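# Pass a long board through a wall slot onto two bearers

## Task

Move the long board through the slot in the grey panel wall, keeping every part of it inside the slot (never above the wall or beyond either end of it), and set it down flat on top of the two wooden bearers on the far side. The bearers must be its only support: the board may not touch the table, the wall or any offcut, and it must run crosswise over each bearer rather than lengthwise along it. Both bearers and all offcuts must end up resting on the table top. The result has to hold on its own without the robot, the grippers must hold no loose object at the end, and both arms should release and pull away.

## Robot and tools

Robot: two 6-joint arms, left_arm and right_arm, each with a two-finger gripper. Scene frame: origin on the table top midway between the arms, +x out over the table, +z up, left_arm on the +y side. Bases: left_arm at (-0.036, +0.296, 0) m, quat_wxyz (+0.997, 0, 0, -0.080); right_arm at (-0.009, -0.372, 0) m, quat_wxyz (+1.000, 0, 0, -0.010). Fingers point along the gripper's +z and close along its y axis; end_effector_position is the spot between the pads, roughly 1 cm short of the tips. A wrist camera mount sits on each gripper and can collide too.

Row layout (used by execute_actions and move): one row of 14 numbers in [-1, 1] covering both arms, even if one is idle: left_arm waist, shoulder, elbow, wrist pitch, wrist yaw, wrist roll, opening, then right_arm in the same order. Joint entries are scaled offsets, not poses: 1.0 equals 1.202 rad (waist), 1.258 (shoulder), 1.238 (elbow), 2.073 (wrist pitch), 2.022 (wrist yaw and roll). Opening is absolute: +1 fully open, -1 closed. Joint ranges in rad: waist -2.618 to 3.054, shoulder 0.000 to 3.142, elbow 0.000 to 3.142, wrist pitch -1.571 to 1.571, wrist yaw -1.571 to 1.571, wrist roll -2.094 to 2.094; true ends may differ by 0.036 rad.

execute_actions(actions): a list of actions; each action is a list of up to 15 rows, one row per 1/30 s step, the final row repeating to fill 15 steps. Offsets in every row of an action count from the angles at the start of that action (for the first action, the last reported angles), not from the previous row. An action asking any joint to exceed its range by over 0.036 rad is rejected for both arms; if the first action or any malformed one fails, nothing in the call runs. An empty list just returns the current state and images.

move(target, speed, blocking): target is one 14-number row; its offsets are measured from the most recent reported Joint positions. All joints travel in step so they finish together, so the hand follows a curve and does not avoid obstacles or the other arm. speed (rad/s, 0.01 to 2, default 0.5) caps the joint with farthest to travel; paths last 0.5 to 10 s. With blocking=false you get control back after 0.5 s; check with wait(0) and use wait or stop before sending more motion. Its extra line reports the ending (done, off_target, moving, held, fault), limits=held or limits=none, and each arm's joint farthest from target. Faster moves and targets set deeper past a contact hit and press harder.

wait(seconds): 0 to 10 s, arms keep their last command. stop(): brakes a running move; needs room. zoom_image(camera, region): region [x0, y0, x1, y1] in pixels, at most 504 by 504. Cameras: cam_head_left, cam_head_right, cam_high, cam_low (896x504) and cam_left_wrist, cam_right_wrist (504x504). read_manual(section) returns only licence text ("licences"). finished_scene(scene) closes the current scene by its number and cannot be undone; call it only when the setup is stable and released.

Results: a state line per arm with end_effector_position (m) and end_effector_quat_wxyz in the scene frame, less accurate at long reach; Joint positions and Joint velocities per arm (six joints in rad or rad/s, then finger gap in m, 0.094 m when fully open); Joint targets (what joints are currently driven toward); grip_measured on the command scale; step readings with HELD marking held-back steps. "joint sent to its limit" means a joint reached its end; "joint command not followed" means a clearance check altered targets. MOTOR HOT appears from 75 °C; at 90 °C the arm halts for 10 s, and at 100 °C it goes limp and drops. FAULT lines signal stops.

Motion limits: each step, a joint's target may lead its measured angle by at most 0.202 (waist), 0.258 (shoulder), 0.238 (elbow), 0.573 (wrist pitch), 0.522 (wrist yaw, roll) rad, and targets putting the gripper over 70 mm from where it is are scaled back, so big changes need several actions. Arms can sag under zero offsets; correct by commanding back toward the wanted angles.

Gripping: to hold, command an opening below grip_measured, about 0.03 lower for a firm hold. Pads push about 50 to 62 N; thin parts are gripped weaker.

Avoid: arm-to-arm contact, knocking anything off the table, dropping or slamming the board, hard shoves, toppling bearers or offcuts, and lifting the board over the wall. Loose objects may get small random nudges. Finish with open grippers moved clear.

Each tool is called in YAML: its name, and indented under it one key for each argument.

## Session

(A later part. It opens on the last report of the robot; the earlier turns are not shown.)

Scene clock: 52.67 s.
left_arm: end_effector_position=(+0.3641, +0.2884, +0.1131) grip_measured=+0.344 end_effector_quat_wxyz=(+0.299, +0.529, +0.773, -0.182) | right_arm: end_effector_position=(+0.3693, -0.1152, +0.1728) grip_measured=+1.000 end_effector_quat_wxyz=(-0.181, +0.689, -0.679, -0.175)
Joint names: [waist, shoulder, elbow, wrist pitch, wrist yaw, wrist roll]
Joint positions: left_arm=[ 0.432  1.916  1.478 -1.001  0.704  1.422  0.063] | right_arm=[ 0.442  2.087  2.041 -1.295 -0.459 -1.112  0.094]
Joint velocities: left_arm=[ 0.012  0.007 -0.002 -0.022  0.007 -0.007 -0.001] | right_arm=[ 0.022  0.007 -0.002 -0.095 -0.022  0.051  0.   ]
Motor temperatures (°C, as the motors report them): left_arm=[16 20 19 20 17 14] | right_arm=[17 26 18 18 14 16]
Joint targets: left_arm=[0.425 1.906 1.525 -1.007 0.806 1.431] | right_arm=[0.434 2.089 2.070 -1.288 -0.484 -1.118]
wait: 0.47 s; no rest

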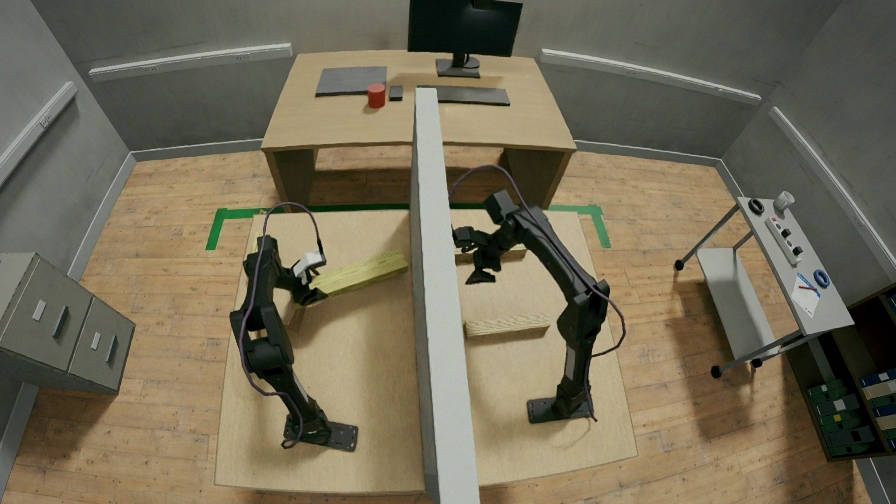

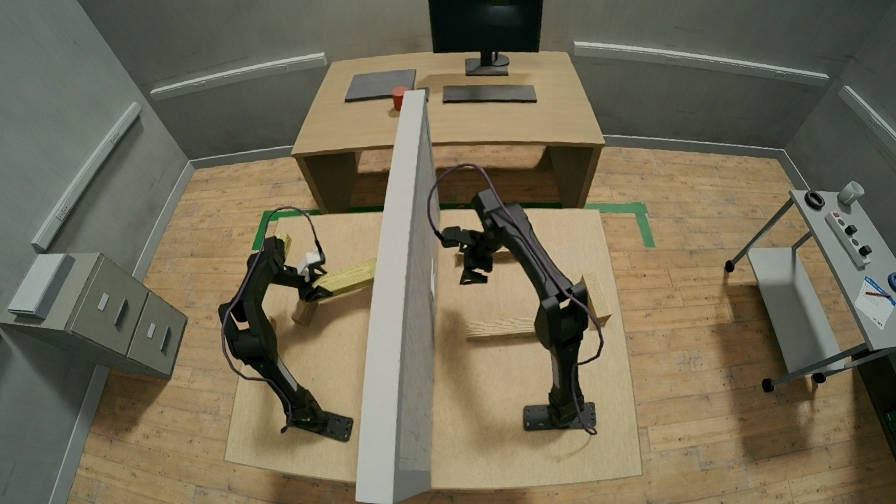

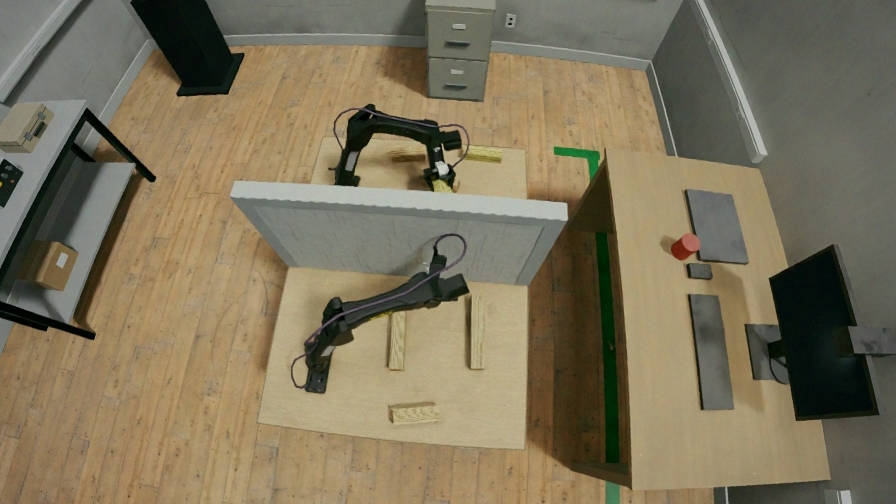

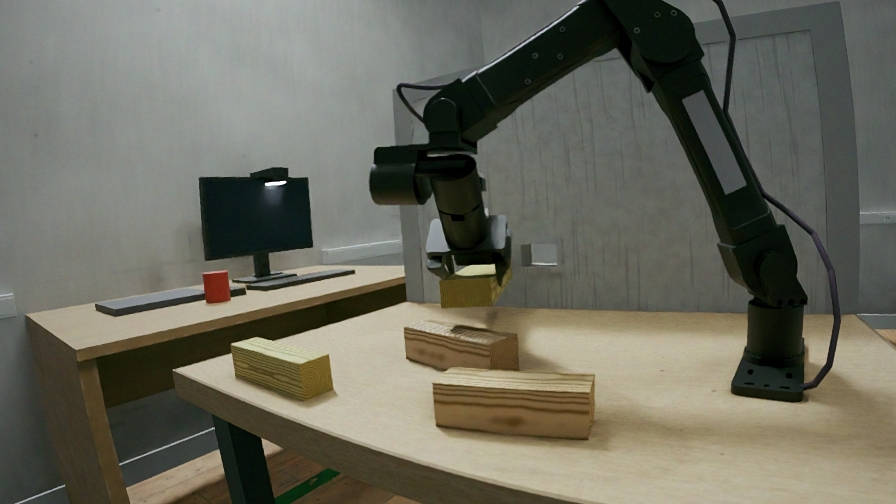

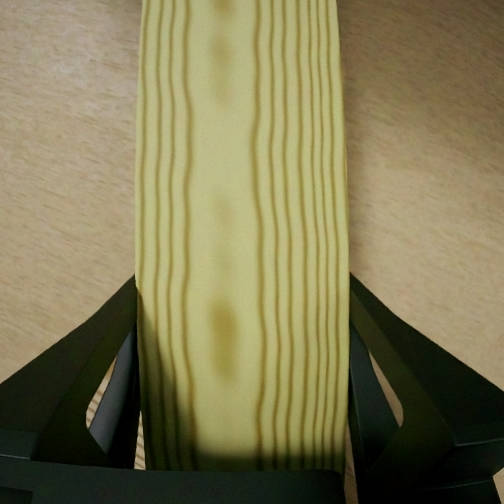

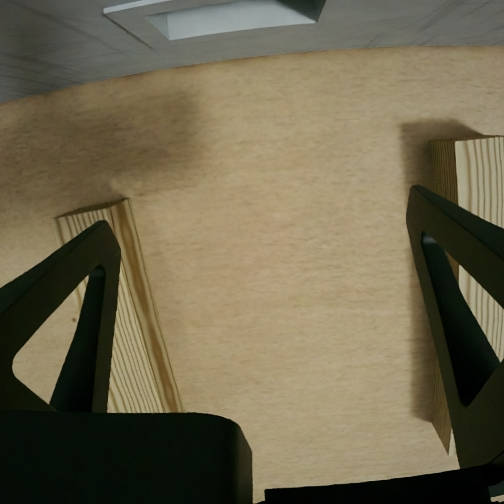

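execute_actions:
  actions:
    - [[-0.004,-0.0050,0.0428,-0.0088,0.0500,0.0102,0.12,-0.0067,0.0016,0.0234,0.0034,-0.0124,-0.003,1.0],[-0.003,0.0033,0.0563,-0.0249,0.0487,0.0261,0.12,-0.0067,0.0016,0.0234,0.0034,-0.0124,-0.003,1.0],[-0.0025,0.0161,0.0771,-0.0490,0.0467,0.0498,0.12,-0.0067,0.0016,0.0234,0.0034,-0.0124,-0.003,1.0],[-0.0025,0.0325,0.1040,-0.0787,0.0442,0.0791,0.12,-0.0067,0.0016,0.0234,0.0034,-0.0124,-0.003,1.0],[-0.0025,0.0519,0.1357,-0.1119,0.0414,0.1117,0.12,-0.0067,0.0016,0.0234,0.0034,-0.0124,-0.003,1.0],[-0.0025,0.0733,0.1706,-0.1462,0.0385,0.1455,0.12,-0.0067,0.0016,0.0234,0.0034,-0.0124,-0.003,1.0],[-0.0025,0.0959,0.2076,-0.1794,0.0355,0.1781,0.12,-0.0067,0.0016,0.0234,0.0034,-0.0124,-0.003,1.0],[-0.0025,0.1189,0.2452,-0.2091,0.0327,0.2074,0.12,-0.0067,0.0016,0.0234,0.0034,-0.0124,-0.003,1.0],[-0.0025,0.1416,0.2821,-0.2332,0.0303,0.2311,0.12,-0.0067,0.0016,0.0234,0.0034,-0.0124,-0.003,1.0],[-0.0025,0.1630,0.3170,-0.2493,0.0283,0.2469,0.12,-0.0067,0.0016,0.0234,0.0034,-0.0124,-0.003,1.0],[-0.0025,0.1824,0.3487,-0.2552,0.0270,0.2527,0.12,-0.0067,0.0016,0.0234,0.0034,-0.0124,-0.003,1.0],[-0.0025,0.1988,0.3756,-0.2552,0.0265,0.2527,0.12,-0.0067,0.0016,0.0234,0.0034,-0.0124,-0.003,1.0],[-0.0025,0.2116,0.3964,-0.2552,0.0265,0.2527,0.12,-0.0067,0.0016,0.0234,0.0034,-0.0124,-0.003,1.0],[-0.0025,0.2199,0.4099,-0.2552,0.0265,0.2527,0.12,-0.0067,0.0016,0.0234,0.0034,-0.0124,-0.003,1.0],[-0.0025,0.2228,0.4148,-0.2552,0.0265,0.2527,0.12,-0.0067,0.0016,0.0234,0.0034,-0.0124,-0.003,1.0]]

wait:
  seconds: 0.5

zoom_image:
  camera: "cam_low"
  region: [380, 190, 640, 340]

Scene clock: 55.03 s.
left_arm: end_effector_position=(+0.3788, +0.2950, +0.1229) grip_measured=+0.344 end_effector_quat_wxyz=(+0.267, +0.658, +0.672, -0.211) | right_arm: end_effector_position=(+0.3693, -0.1152, +0.1728) grip_measured=+1.000 end_effector_quat_wxyz=(-0.181, +0.689, -0.679, -0.175)
Joint names: [waist, shoulder, elbow, wrist pitch, wrist yaw, wrist roll]
Joint positions: left_arm=[ 0.432  2.186  1.927 -1.431  0.686  1.864  0.063] | right_arm=[ 0.442  2.087  2.041 -1.295 -0.459 -1.112  0.094]
Joint velocities: left_arm=[ 0.012  0.364  0.471 -0.256 -0.037  0.315 -0.001] | right_arm=[ 0.002  0.012 -0.007  0.037  0.051  0.022  0.   ]
Motor temperatures (°C, as the motors report them): left_arm=[16 21 19 19 17 14] | right_arm=[17 26 18 18 14 16]
Joint targets: left_arm=[0.429 2.196 1.991 -1.530 0.758 1.933] | right_arm=[0.434 2.089 2.070 -1.288 -0.484 -1.118]
Step readings (joint positions):
0: left_arm=[0.432 1.916 1.478 -1.001 0.705 1.426] | right_arm=[0.442 2.087 2.041 -1.295 -0.459 -1.112]
1: left_arm=[0.432 1.916 1.478 -1.002 0.705 1.427] | right_arm=[0.442 2.087 2.041 -1.295 -0.459 -1.112]
2: left_arm=[0.432 1.918 1.482 -1.010 0.705 1.434] | right_arm=[0.442 2.087 2.041 -1.295 -0.459 -1.112]
4: left_arm=[0.432 1.934 1.516 -1.055 0.704 1.472] | right_arm=[0.442 2.087 2.041 -1.295 -0.459 -1.112]
8: left_arm=[0.432 2.020 1.669 -1.219 0.700 1.635] | right_arm=[0.442 2.087 2.041 -1.295 -0.459 -1.112]
15: Joint positions above

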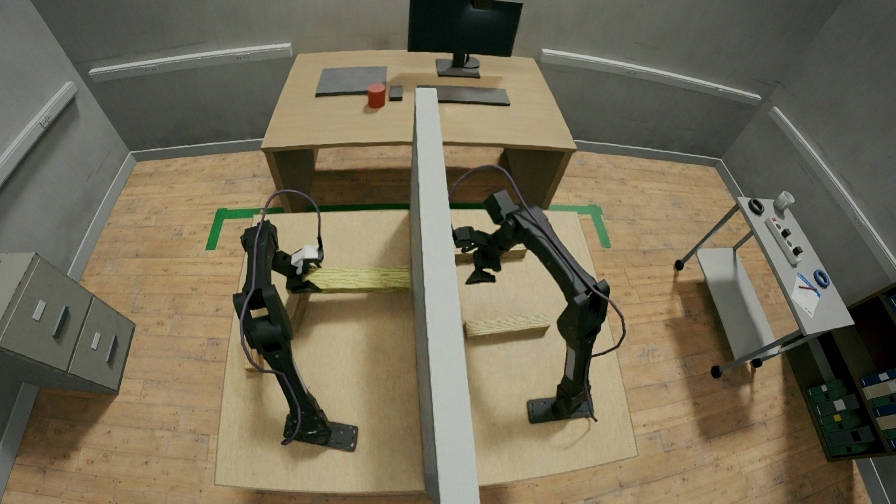

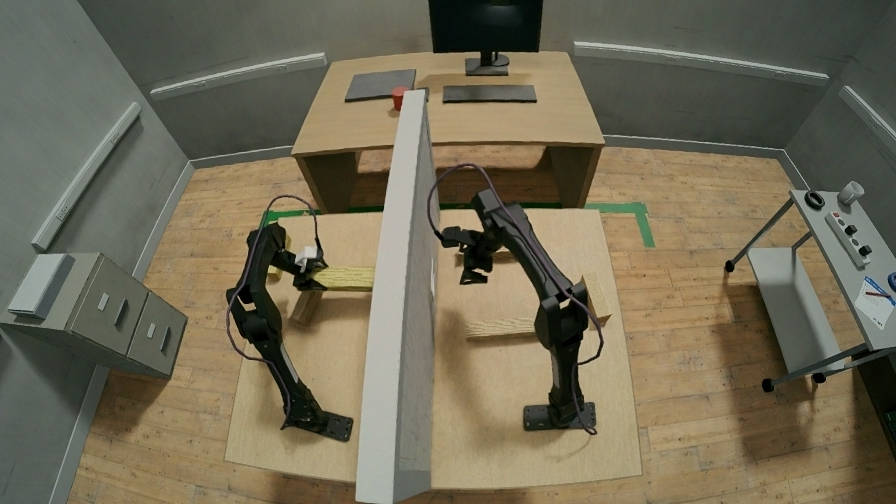

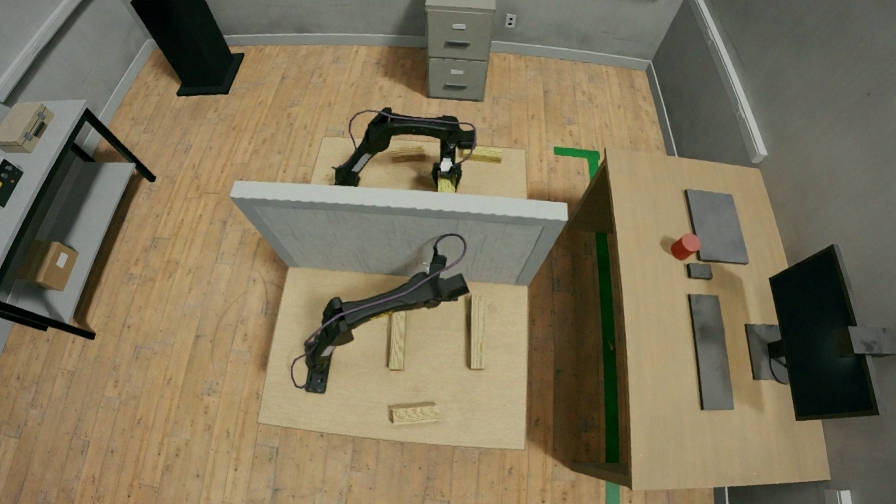

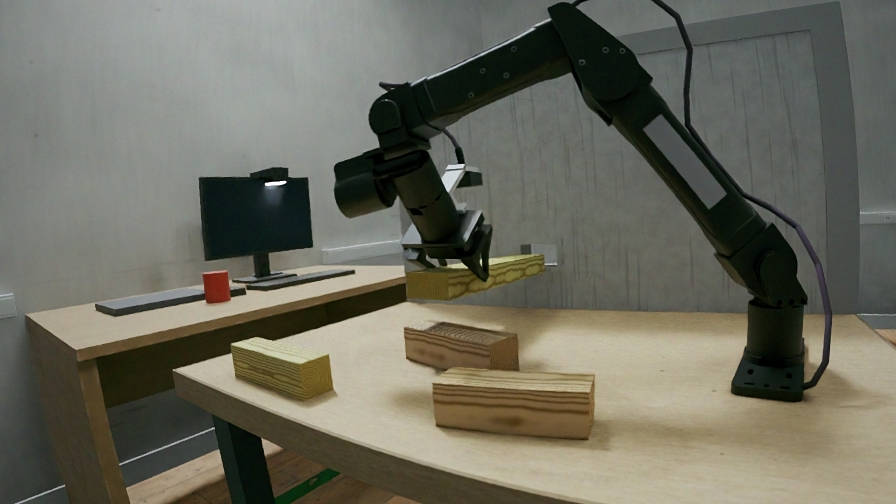

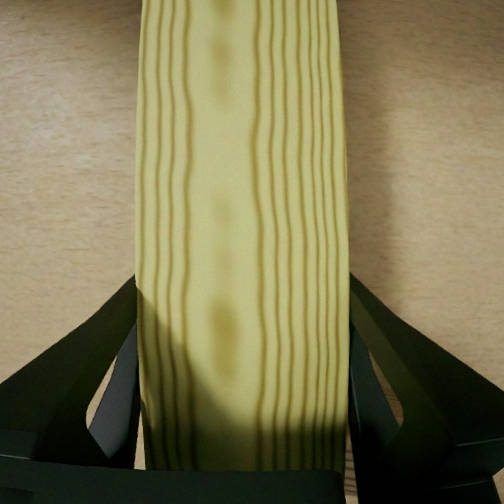

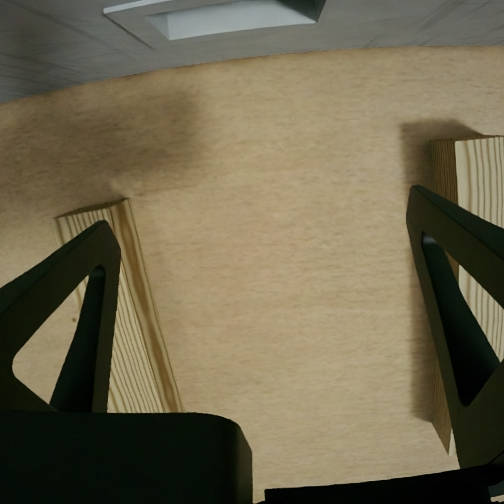

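Scene clock: 55.53 s.
left_arm: end_effector_position=(+0.3719, +0.2942, +0.1210) grip_measured=+0.344 end_effector_quat_wxyz=(+0.259, +0.672, +0.657, -0.223) | right_arm: end_effector_position=(+0.3693, -0.1152, +0.1728) grip_measured=+1.000 end_effector_quat_wxyz=(-0.181, +0.689, -0.679, -0.175)
Joint names: [waist, shoulder, elbow, wrist pitch, wrist yaw, wrist roll]
Joint positions: left_arm=[ 0.432  2.204  1.946 -1.484  0.679  1.926  0.063] | right_arm=[ 0.442  2.087  2.041 -1.295 -0.459 -1.112  0.094]
Joint velocities: left_arm=[-0.002 -0.012 -0.017  0.051 -0.037 -0.037 -0.   ] | right_arm=[-0.002 -0.002 -0.002 -0.007 -0.066 -0.007  0.   ]
Motor temperatures (°C, as the motors report them): left_arm=[16 21 19 19 17 14] | right_arm=[17 26 18 18 14 16]
Joint targets: left_arm=[0.429 2.196 1.991 -1.530 0.758 1.933] | right_arm=[0.434 2.089 2.070 -1.288 -0.484 -1.118]
wait: 0.50 s; no rest

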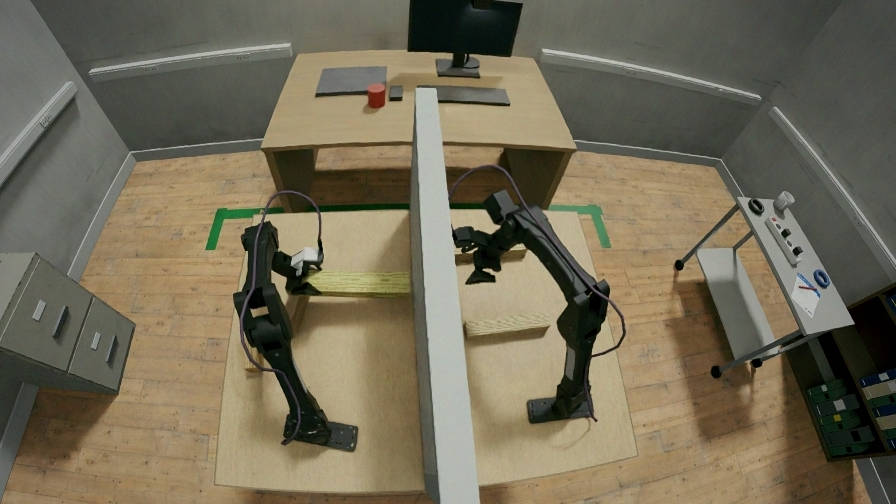

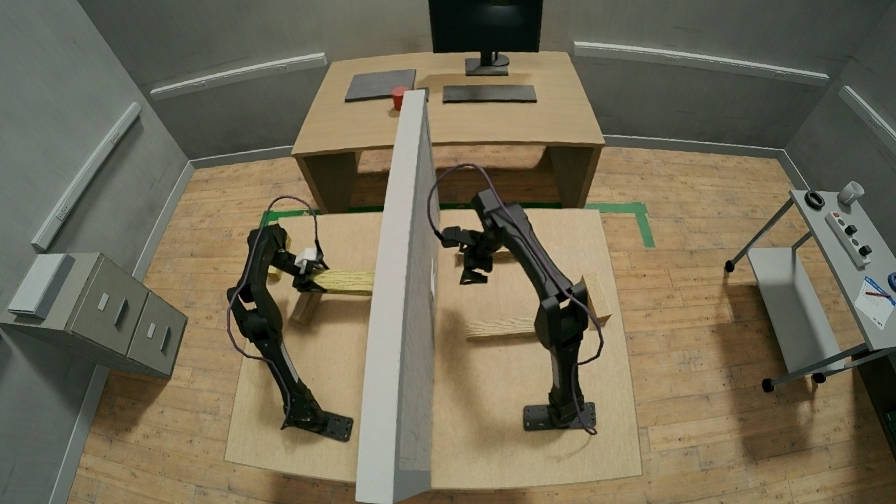

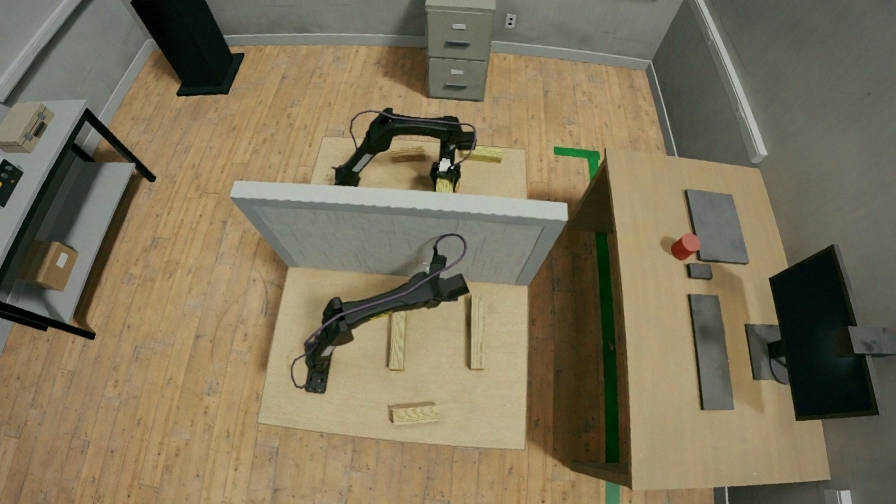

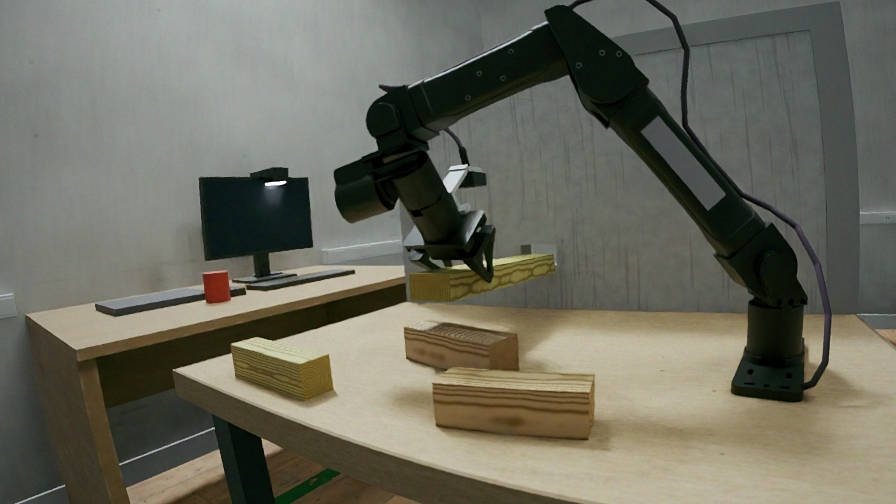

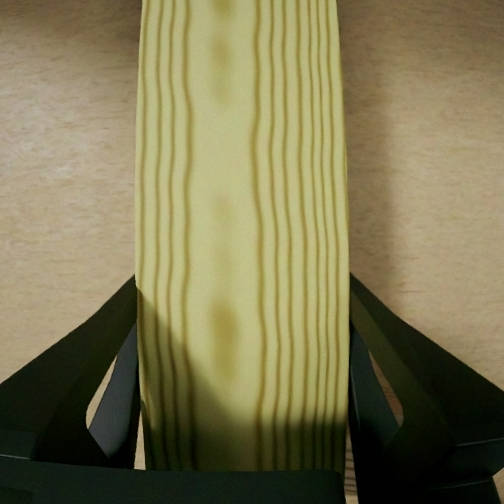

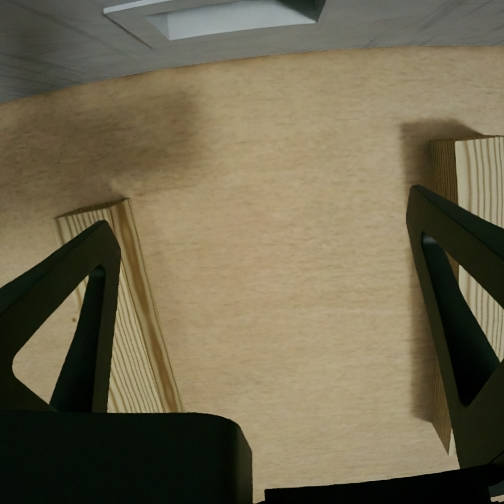

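Region (380, 190, 640, 340) of cam_low's 896x504 image, scaled by 1.938, with more detail than that image has; it fills the top 291 rows of this view, and the rest is white.

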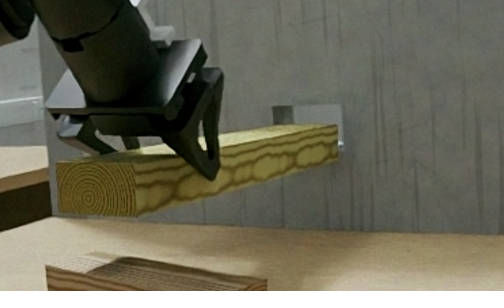

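zoom_image:
  camera: "cam_low"
  region: [490, 230, 580, 290]

zoom_image:
  camera: "cam_low"
  region: [400, 255, 490, 315]

Region (490, 230, 580, 290) of cam_low's 896x504 image, scaled by 5.600, with more detail than that image has.

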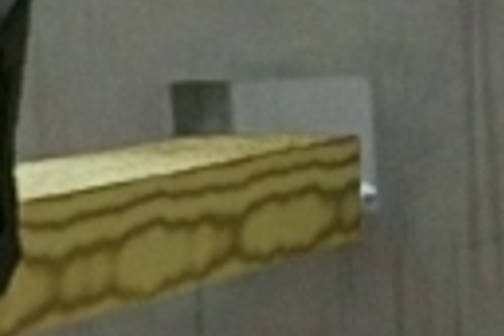

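Region (400, 255, 490, 315) of cam_low's 896x504 image, scaled by 5.600, with more detail than that image has.

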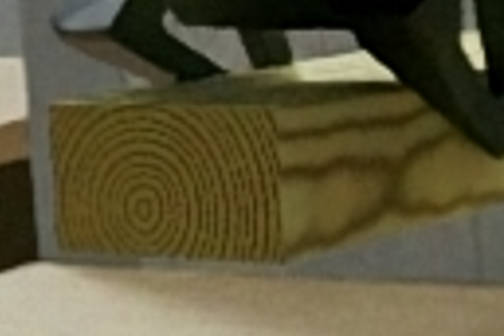

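execute_actions:
  actions:
    - [[-0.0042,-0.0143,0.0242,-0.0183,0.0425,0.0005,0.12,-0.0067,0.0016,0.0234,0.0034,-0.0124,-0.003,1.0],[-0.0046,-0.0228,0.0118,-0.0141,0.0463,-0.0029,0.12,-0.0067,0.0016,0.0234,0.0034,-0.0124,-0.003,1.0],[-0.0058,-0.0308,0.0003,-0.0100,0.0501,-0.0065,0.12,-0.0067,0.0016,0.0234,0.0034,-0.0124,-0.003,1.0],[-0.0077,-0.0331,-0.0011,-0.0084,0.0515,-0.0104,0.12,-0.0067,0.0016,0.0234,0.0034,-0.0124,-0.003,1.0],[-0.0099,-0.0360,-0.0030,-0.0063,0.0531,-0.0151,0.12,-0.0067,0.0016,0.0234,0.0034,-0.0124,-0.003,1.0],[-0.0125,-0.0393,-0.0050,-0.0040,0.0549,-0.0205,0.12,-0.0067,0.0016,0.0234,0.0034,-0.0124,-0.003,1.0],[-0.0153,-0.0428,-0.0073,-0.0016,0.0568,-0.0260,0.12,-0.0067,0.0016,0.0234,0.0034,-0.0124,-0.003,1.0],[-0.0181,-0.0463,-0.0095,0.0007,0.0587,-0.0314,0.12,-0.0067,0.0016,0.0234,0.0034,-0.0124,-0.003,1.0],[-0.0206,-0.0497,-0.0115,0.0027,0.0603,-0.0361,0.12,-0.0067,0.0016,0.0234,0.0034,-0.0124,-0.003,1.0],[-0.0229,-0.0526,-0.0133,0.0044,0.0616,-0.0400,0.12,-0.0067,0.0016,0.0234,0.0034,-0.0124,-0.003,1.0],[-0.0247,-0.0549,-0.0148,0.0055,0.0625,-0.0426,0.12,-0.0067,0.0016,0.0234,0.0034,-0.0124,-0.003,1.0],[-0.0260,-0.0565,-0.0158,0.0059,0.0628,-0.0435,0.12,-0.0067,0.0016,0.0234,0.0034,-0.0124,-0.003,1.0],[-0.0264,-0.0571,-0.0161,0.0059,0.0628,-0.0435,0.12,-0.0067,0.0016,0.0234,0.0034,-0.0124,-0.003,1.0],[-0.0264,-0.0571,-0.0161,0.0059,0.0628,-0.0435,0.12,-0.0067,0.0016,0.0234,0.0034,-0.0124,-0.003,1.0],[-0.0264,-0.0571,-0.0161,0.0059,0.0628,-0.0435,0.12,-0.0067,0.0016,0.0234,0.0034,-0.0124,-0.003,1.0]]

wait:
  seconds: 0.35

zoom_image:
  camera: "cam_low"
  region: [490, 230, 580, 290]

zoom_image:
  camera: "cam_low"
  region: [400, 250, 490, 310]

Scene clock: 61.03 s.
left_arm: end_effector_position=(+0.3783, +0.2821, +0.1338) grip_measured=+0.344 end_effector_quat_wxyz=(+0.272, +0.662, +0.663, -0.217) | right_arm: end_effector_position=(+0.3693, -0.1152, +0.1728) grip_measured=+1.000 end_effector_quat_wxyz=(-0.181, +0.689, -0.679, -0.175)
Joint names: [waist, shoulder, elbow, wrist pitch, wrist yaw, wrist roll]
Joint positions: left_arm=[ 0.407  2.175  1.946 -1.456  0.704  1.857  0.063] | right_arm=[ 0.442  2.087  2.041 -1.295 -0.459 -1.112  0.094]
Joint velocities: left_arm=[-0.061 -0.081  0.002  0.007  0.037 -0.125 -0.001] | right_arm=[-0.012 -0.002 -0.002 -0.022 -0.007 -0.066  0.   ]
Motor temperatures (°C, as the motors report them): left_arm=[16 22 19 19 17 14] | right_arm=[17 26 19 18 14 16]
Joint targets: left_arm=[0.400 2.133 1.926 -1.472 0.806 1.838] | right_arm=[0.434 2.089 2.070 -1.288 -0.484 -1.118]
Step readings (joint positions):
0: left_arm=[0.432 2.204 1.946 -1.485 0.679 1.928] | right_arm=[0.442 2.087 2.041 -1.295 -0.459 -1.112]
1: left_arm=[0.432 2.204 1.946 -1.485 0.679 1.928] | right_arm=[0.442 2.087 2.041 -1.295 -0.459 -1.112]
2: left_arm=[0.432 2.204 1.946 -1.485 0.679 1.928] | right_arm=[0.442 2.087 2.041 -1.295 -0.459 -1.112]
4: left_arm=[0.432 2.204 1.946 -1.484 0.680 1.923] | right_arm=[0.442 2.087 2.041 -1.295 -0.459 -1.112]
8: left_arm=[0.428 2.203 1.946 -1.474 0.687 1.900] | right_arm=[0.442 2.087 2.041 -1.295 -0.459 -1.112]
15: Joint positions above

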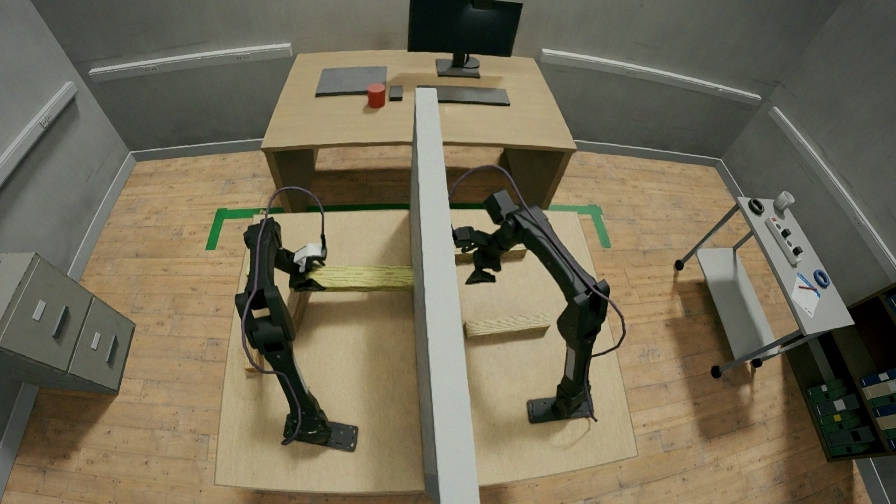

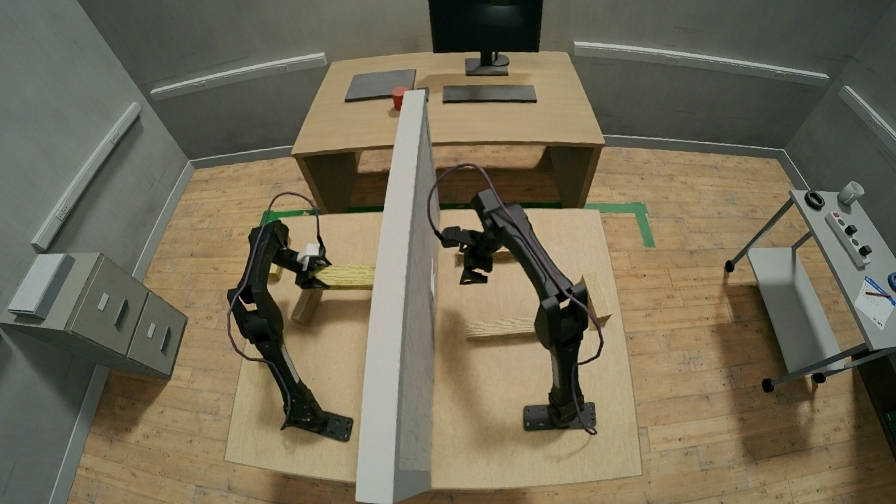

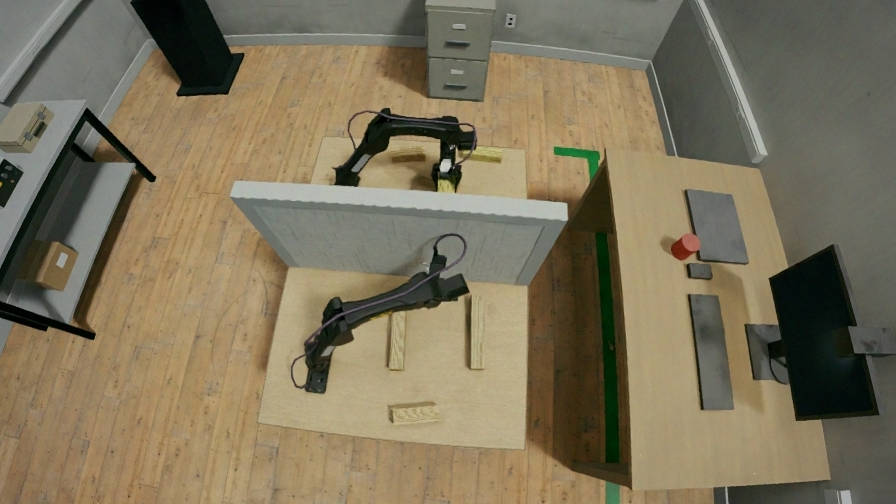

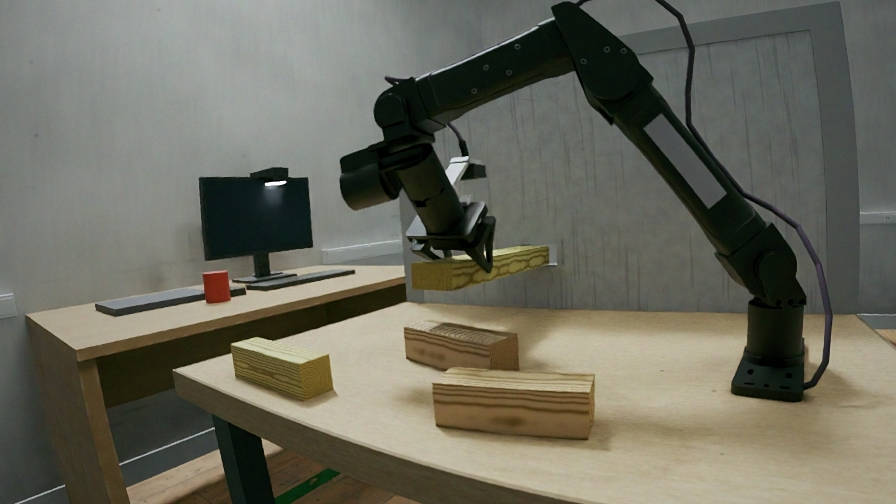

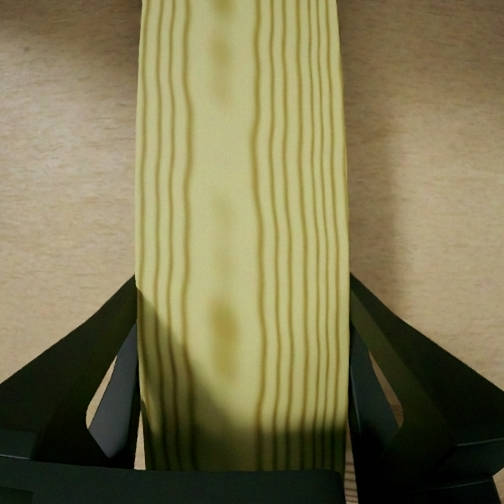

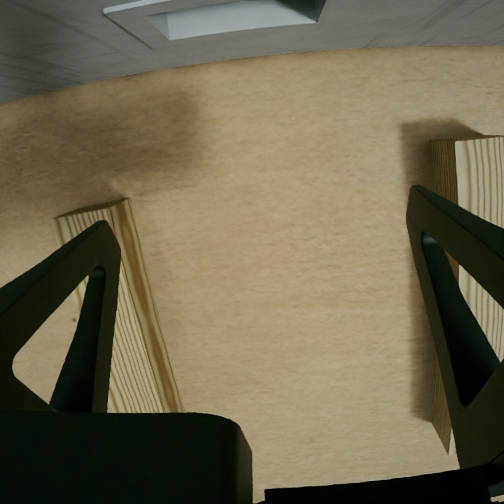

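Scene clock: 61.40 s.
left_arm: end_effector_position=(+0.3785, +0.2818, +0.1357) grip_measured=+0.344 end_effector_quat_wxyz=(+0.272, +0.660, +0.666, -0.216) | right_arm: end_effector_position=(+0.3693, -0.1152, +0.1728) grip_measured=+1.000 end_effector_quat_wxyz=(-0.181, +0.689, -0.679, -0.175)
Joint names: [waist, shoulder, elbow, wrist pitch, wrist yaw, wrist roll]
Joint positions: left_arm=[ 0.406  2.17   1.946 -1.455  0.704  1.847  0.063] | right_arm=[ 0.442  2.087  2.041 -1.295 -0.459 -1.112  0.094]
Joint velocities: left_arm=[-0.007 -0.002 -0.012 -0.037 -0.081 -0.007  0.   ] | right_arm=[ 0.002 -0.012 -0.017 -0.022  0.007 -0.022  0.   ]
Motor temperatures (°C, as the motors report them): left_arm=[16 22 19 19 17 14] | right_arm=[17 26 19 18 14 16]
Joint targets: left_arm=[0.400 2.132 1.926 -1.472 0.806 1.838] | right_arm=[0.434 2.089 2.070 -1.288 -0.484 -1.118]
wait: 0.37 s; no rest

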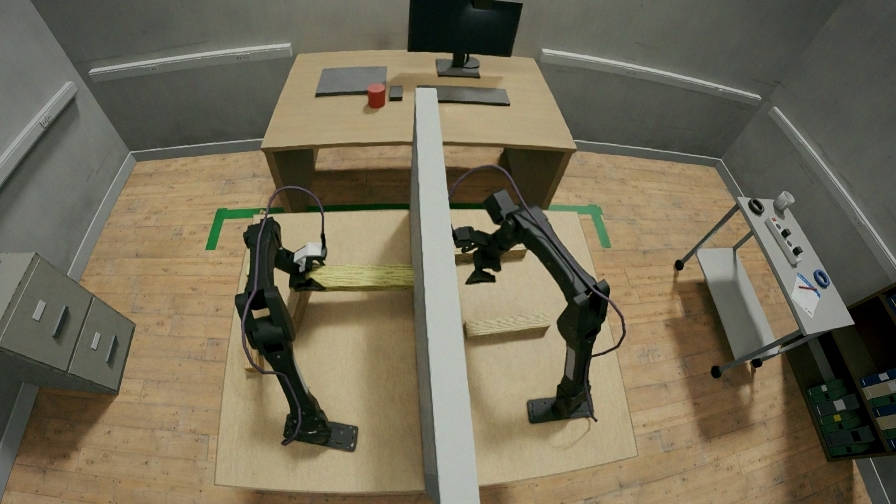

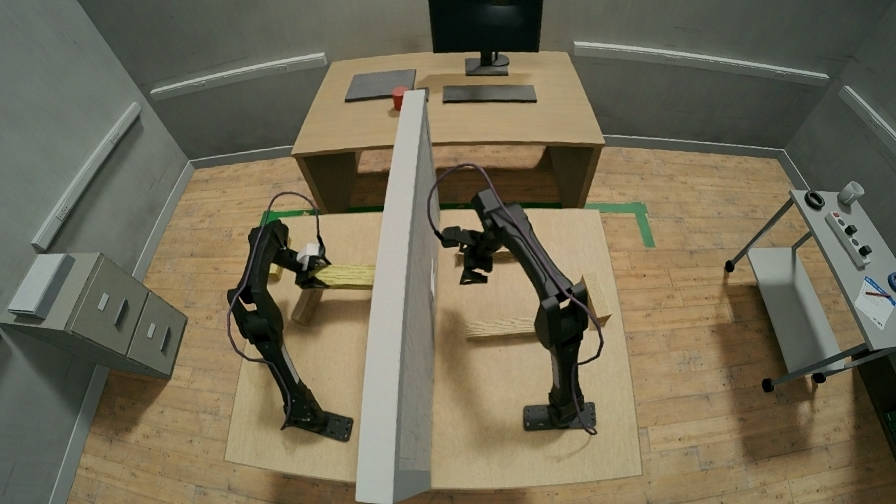

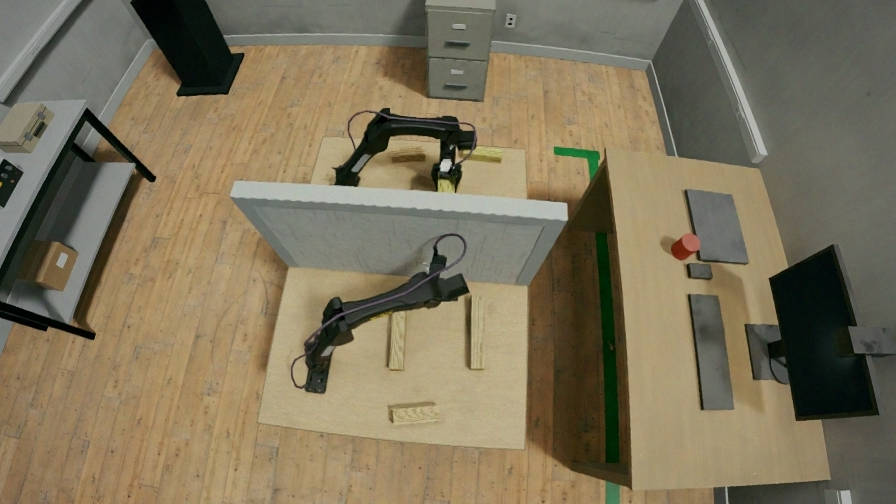

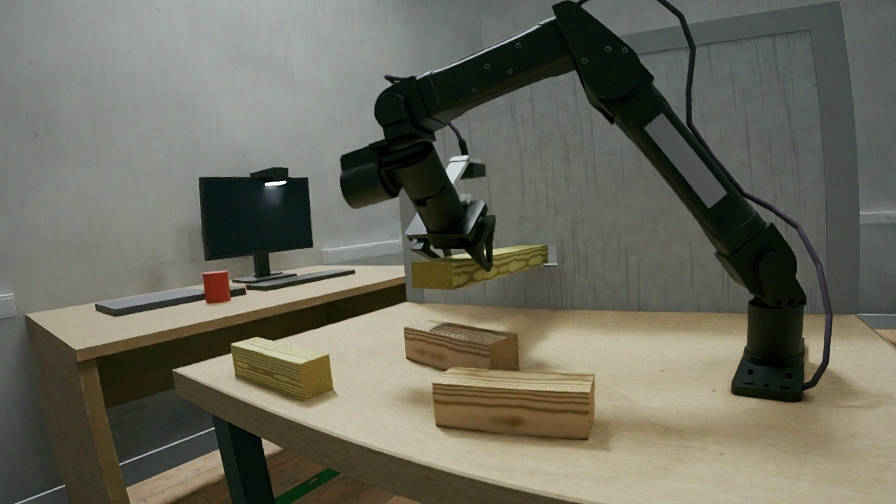

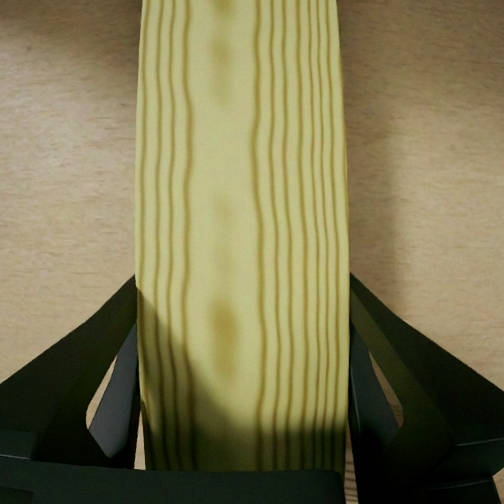

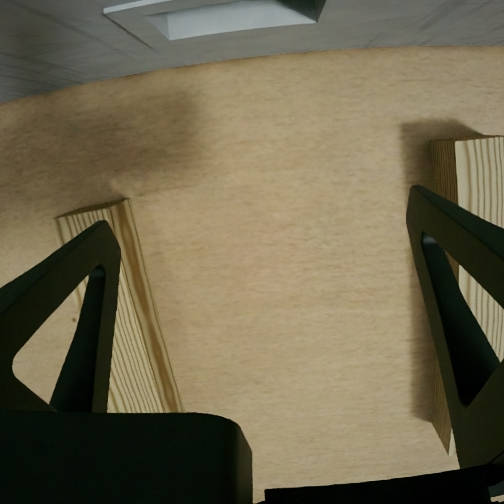

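Region (490, 230, 580, 290) of cam_low's 896x504 image, scaled by 5.600, with more detail than that image has.

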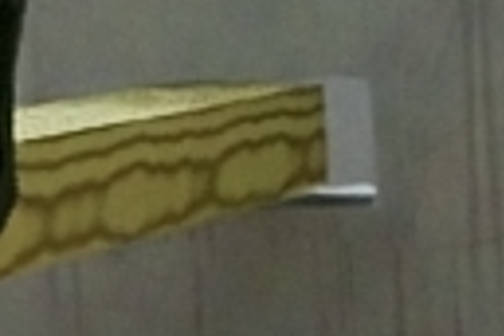

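Region (400, 250, 490, 310) of cam_low's 896x504 image, scaled by 5.600, with more detail than that image has.

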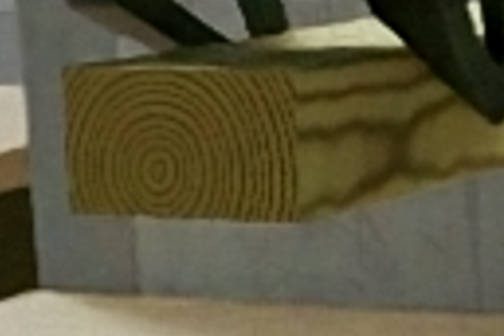

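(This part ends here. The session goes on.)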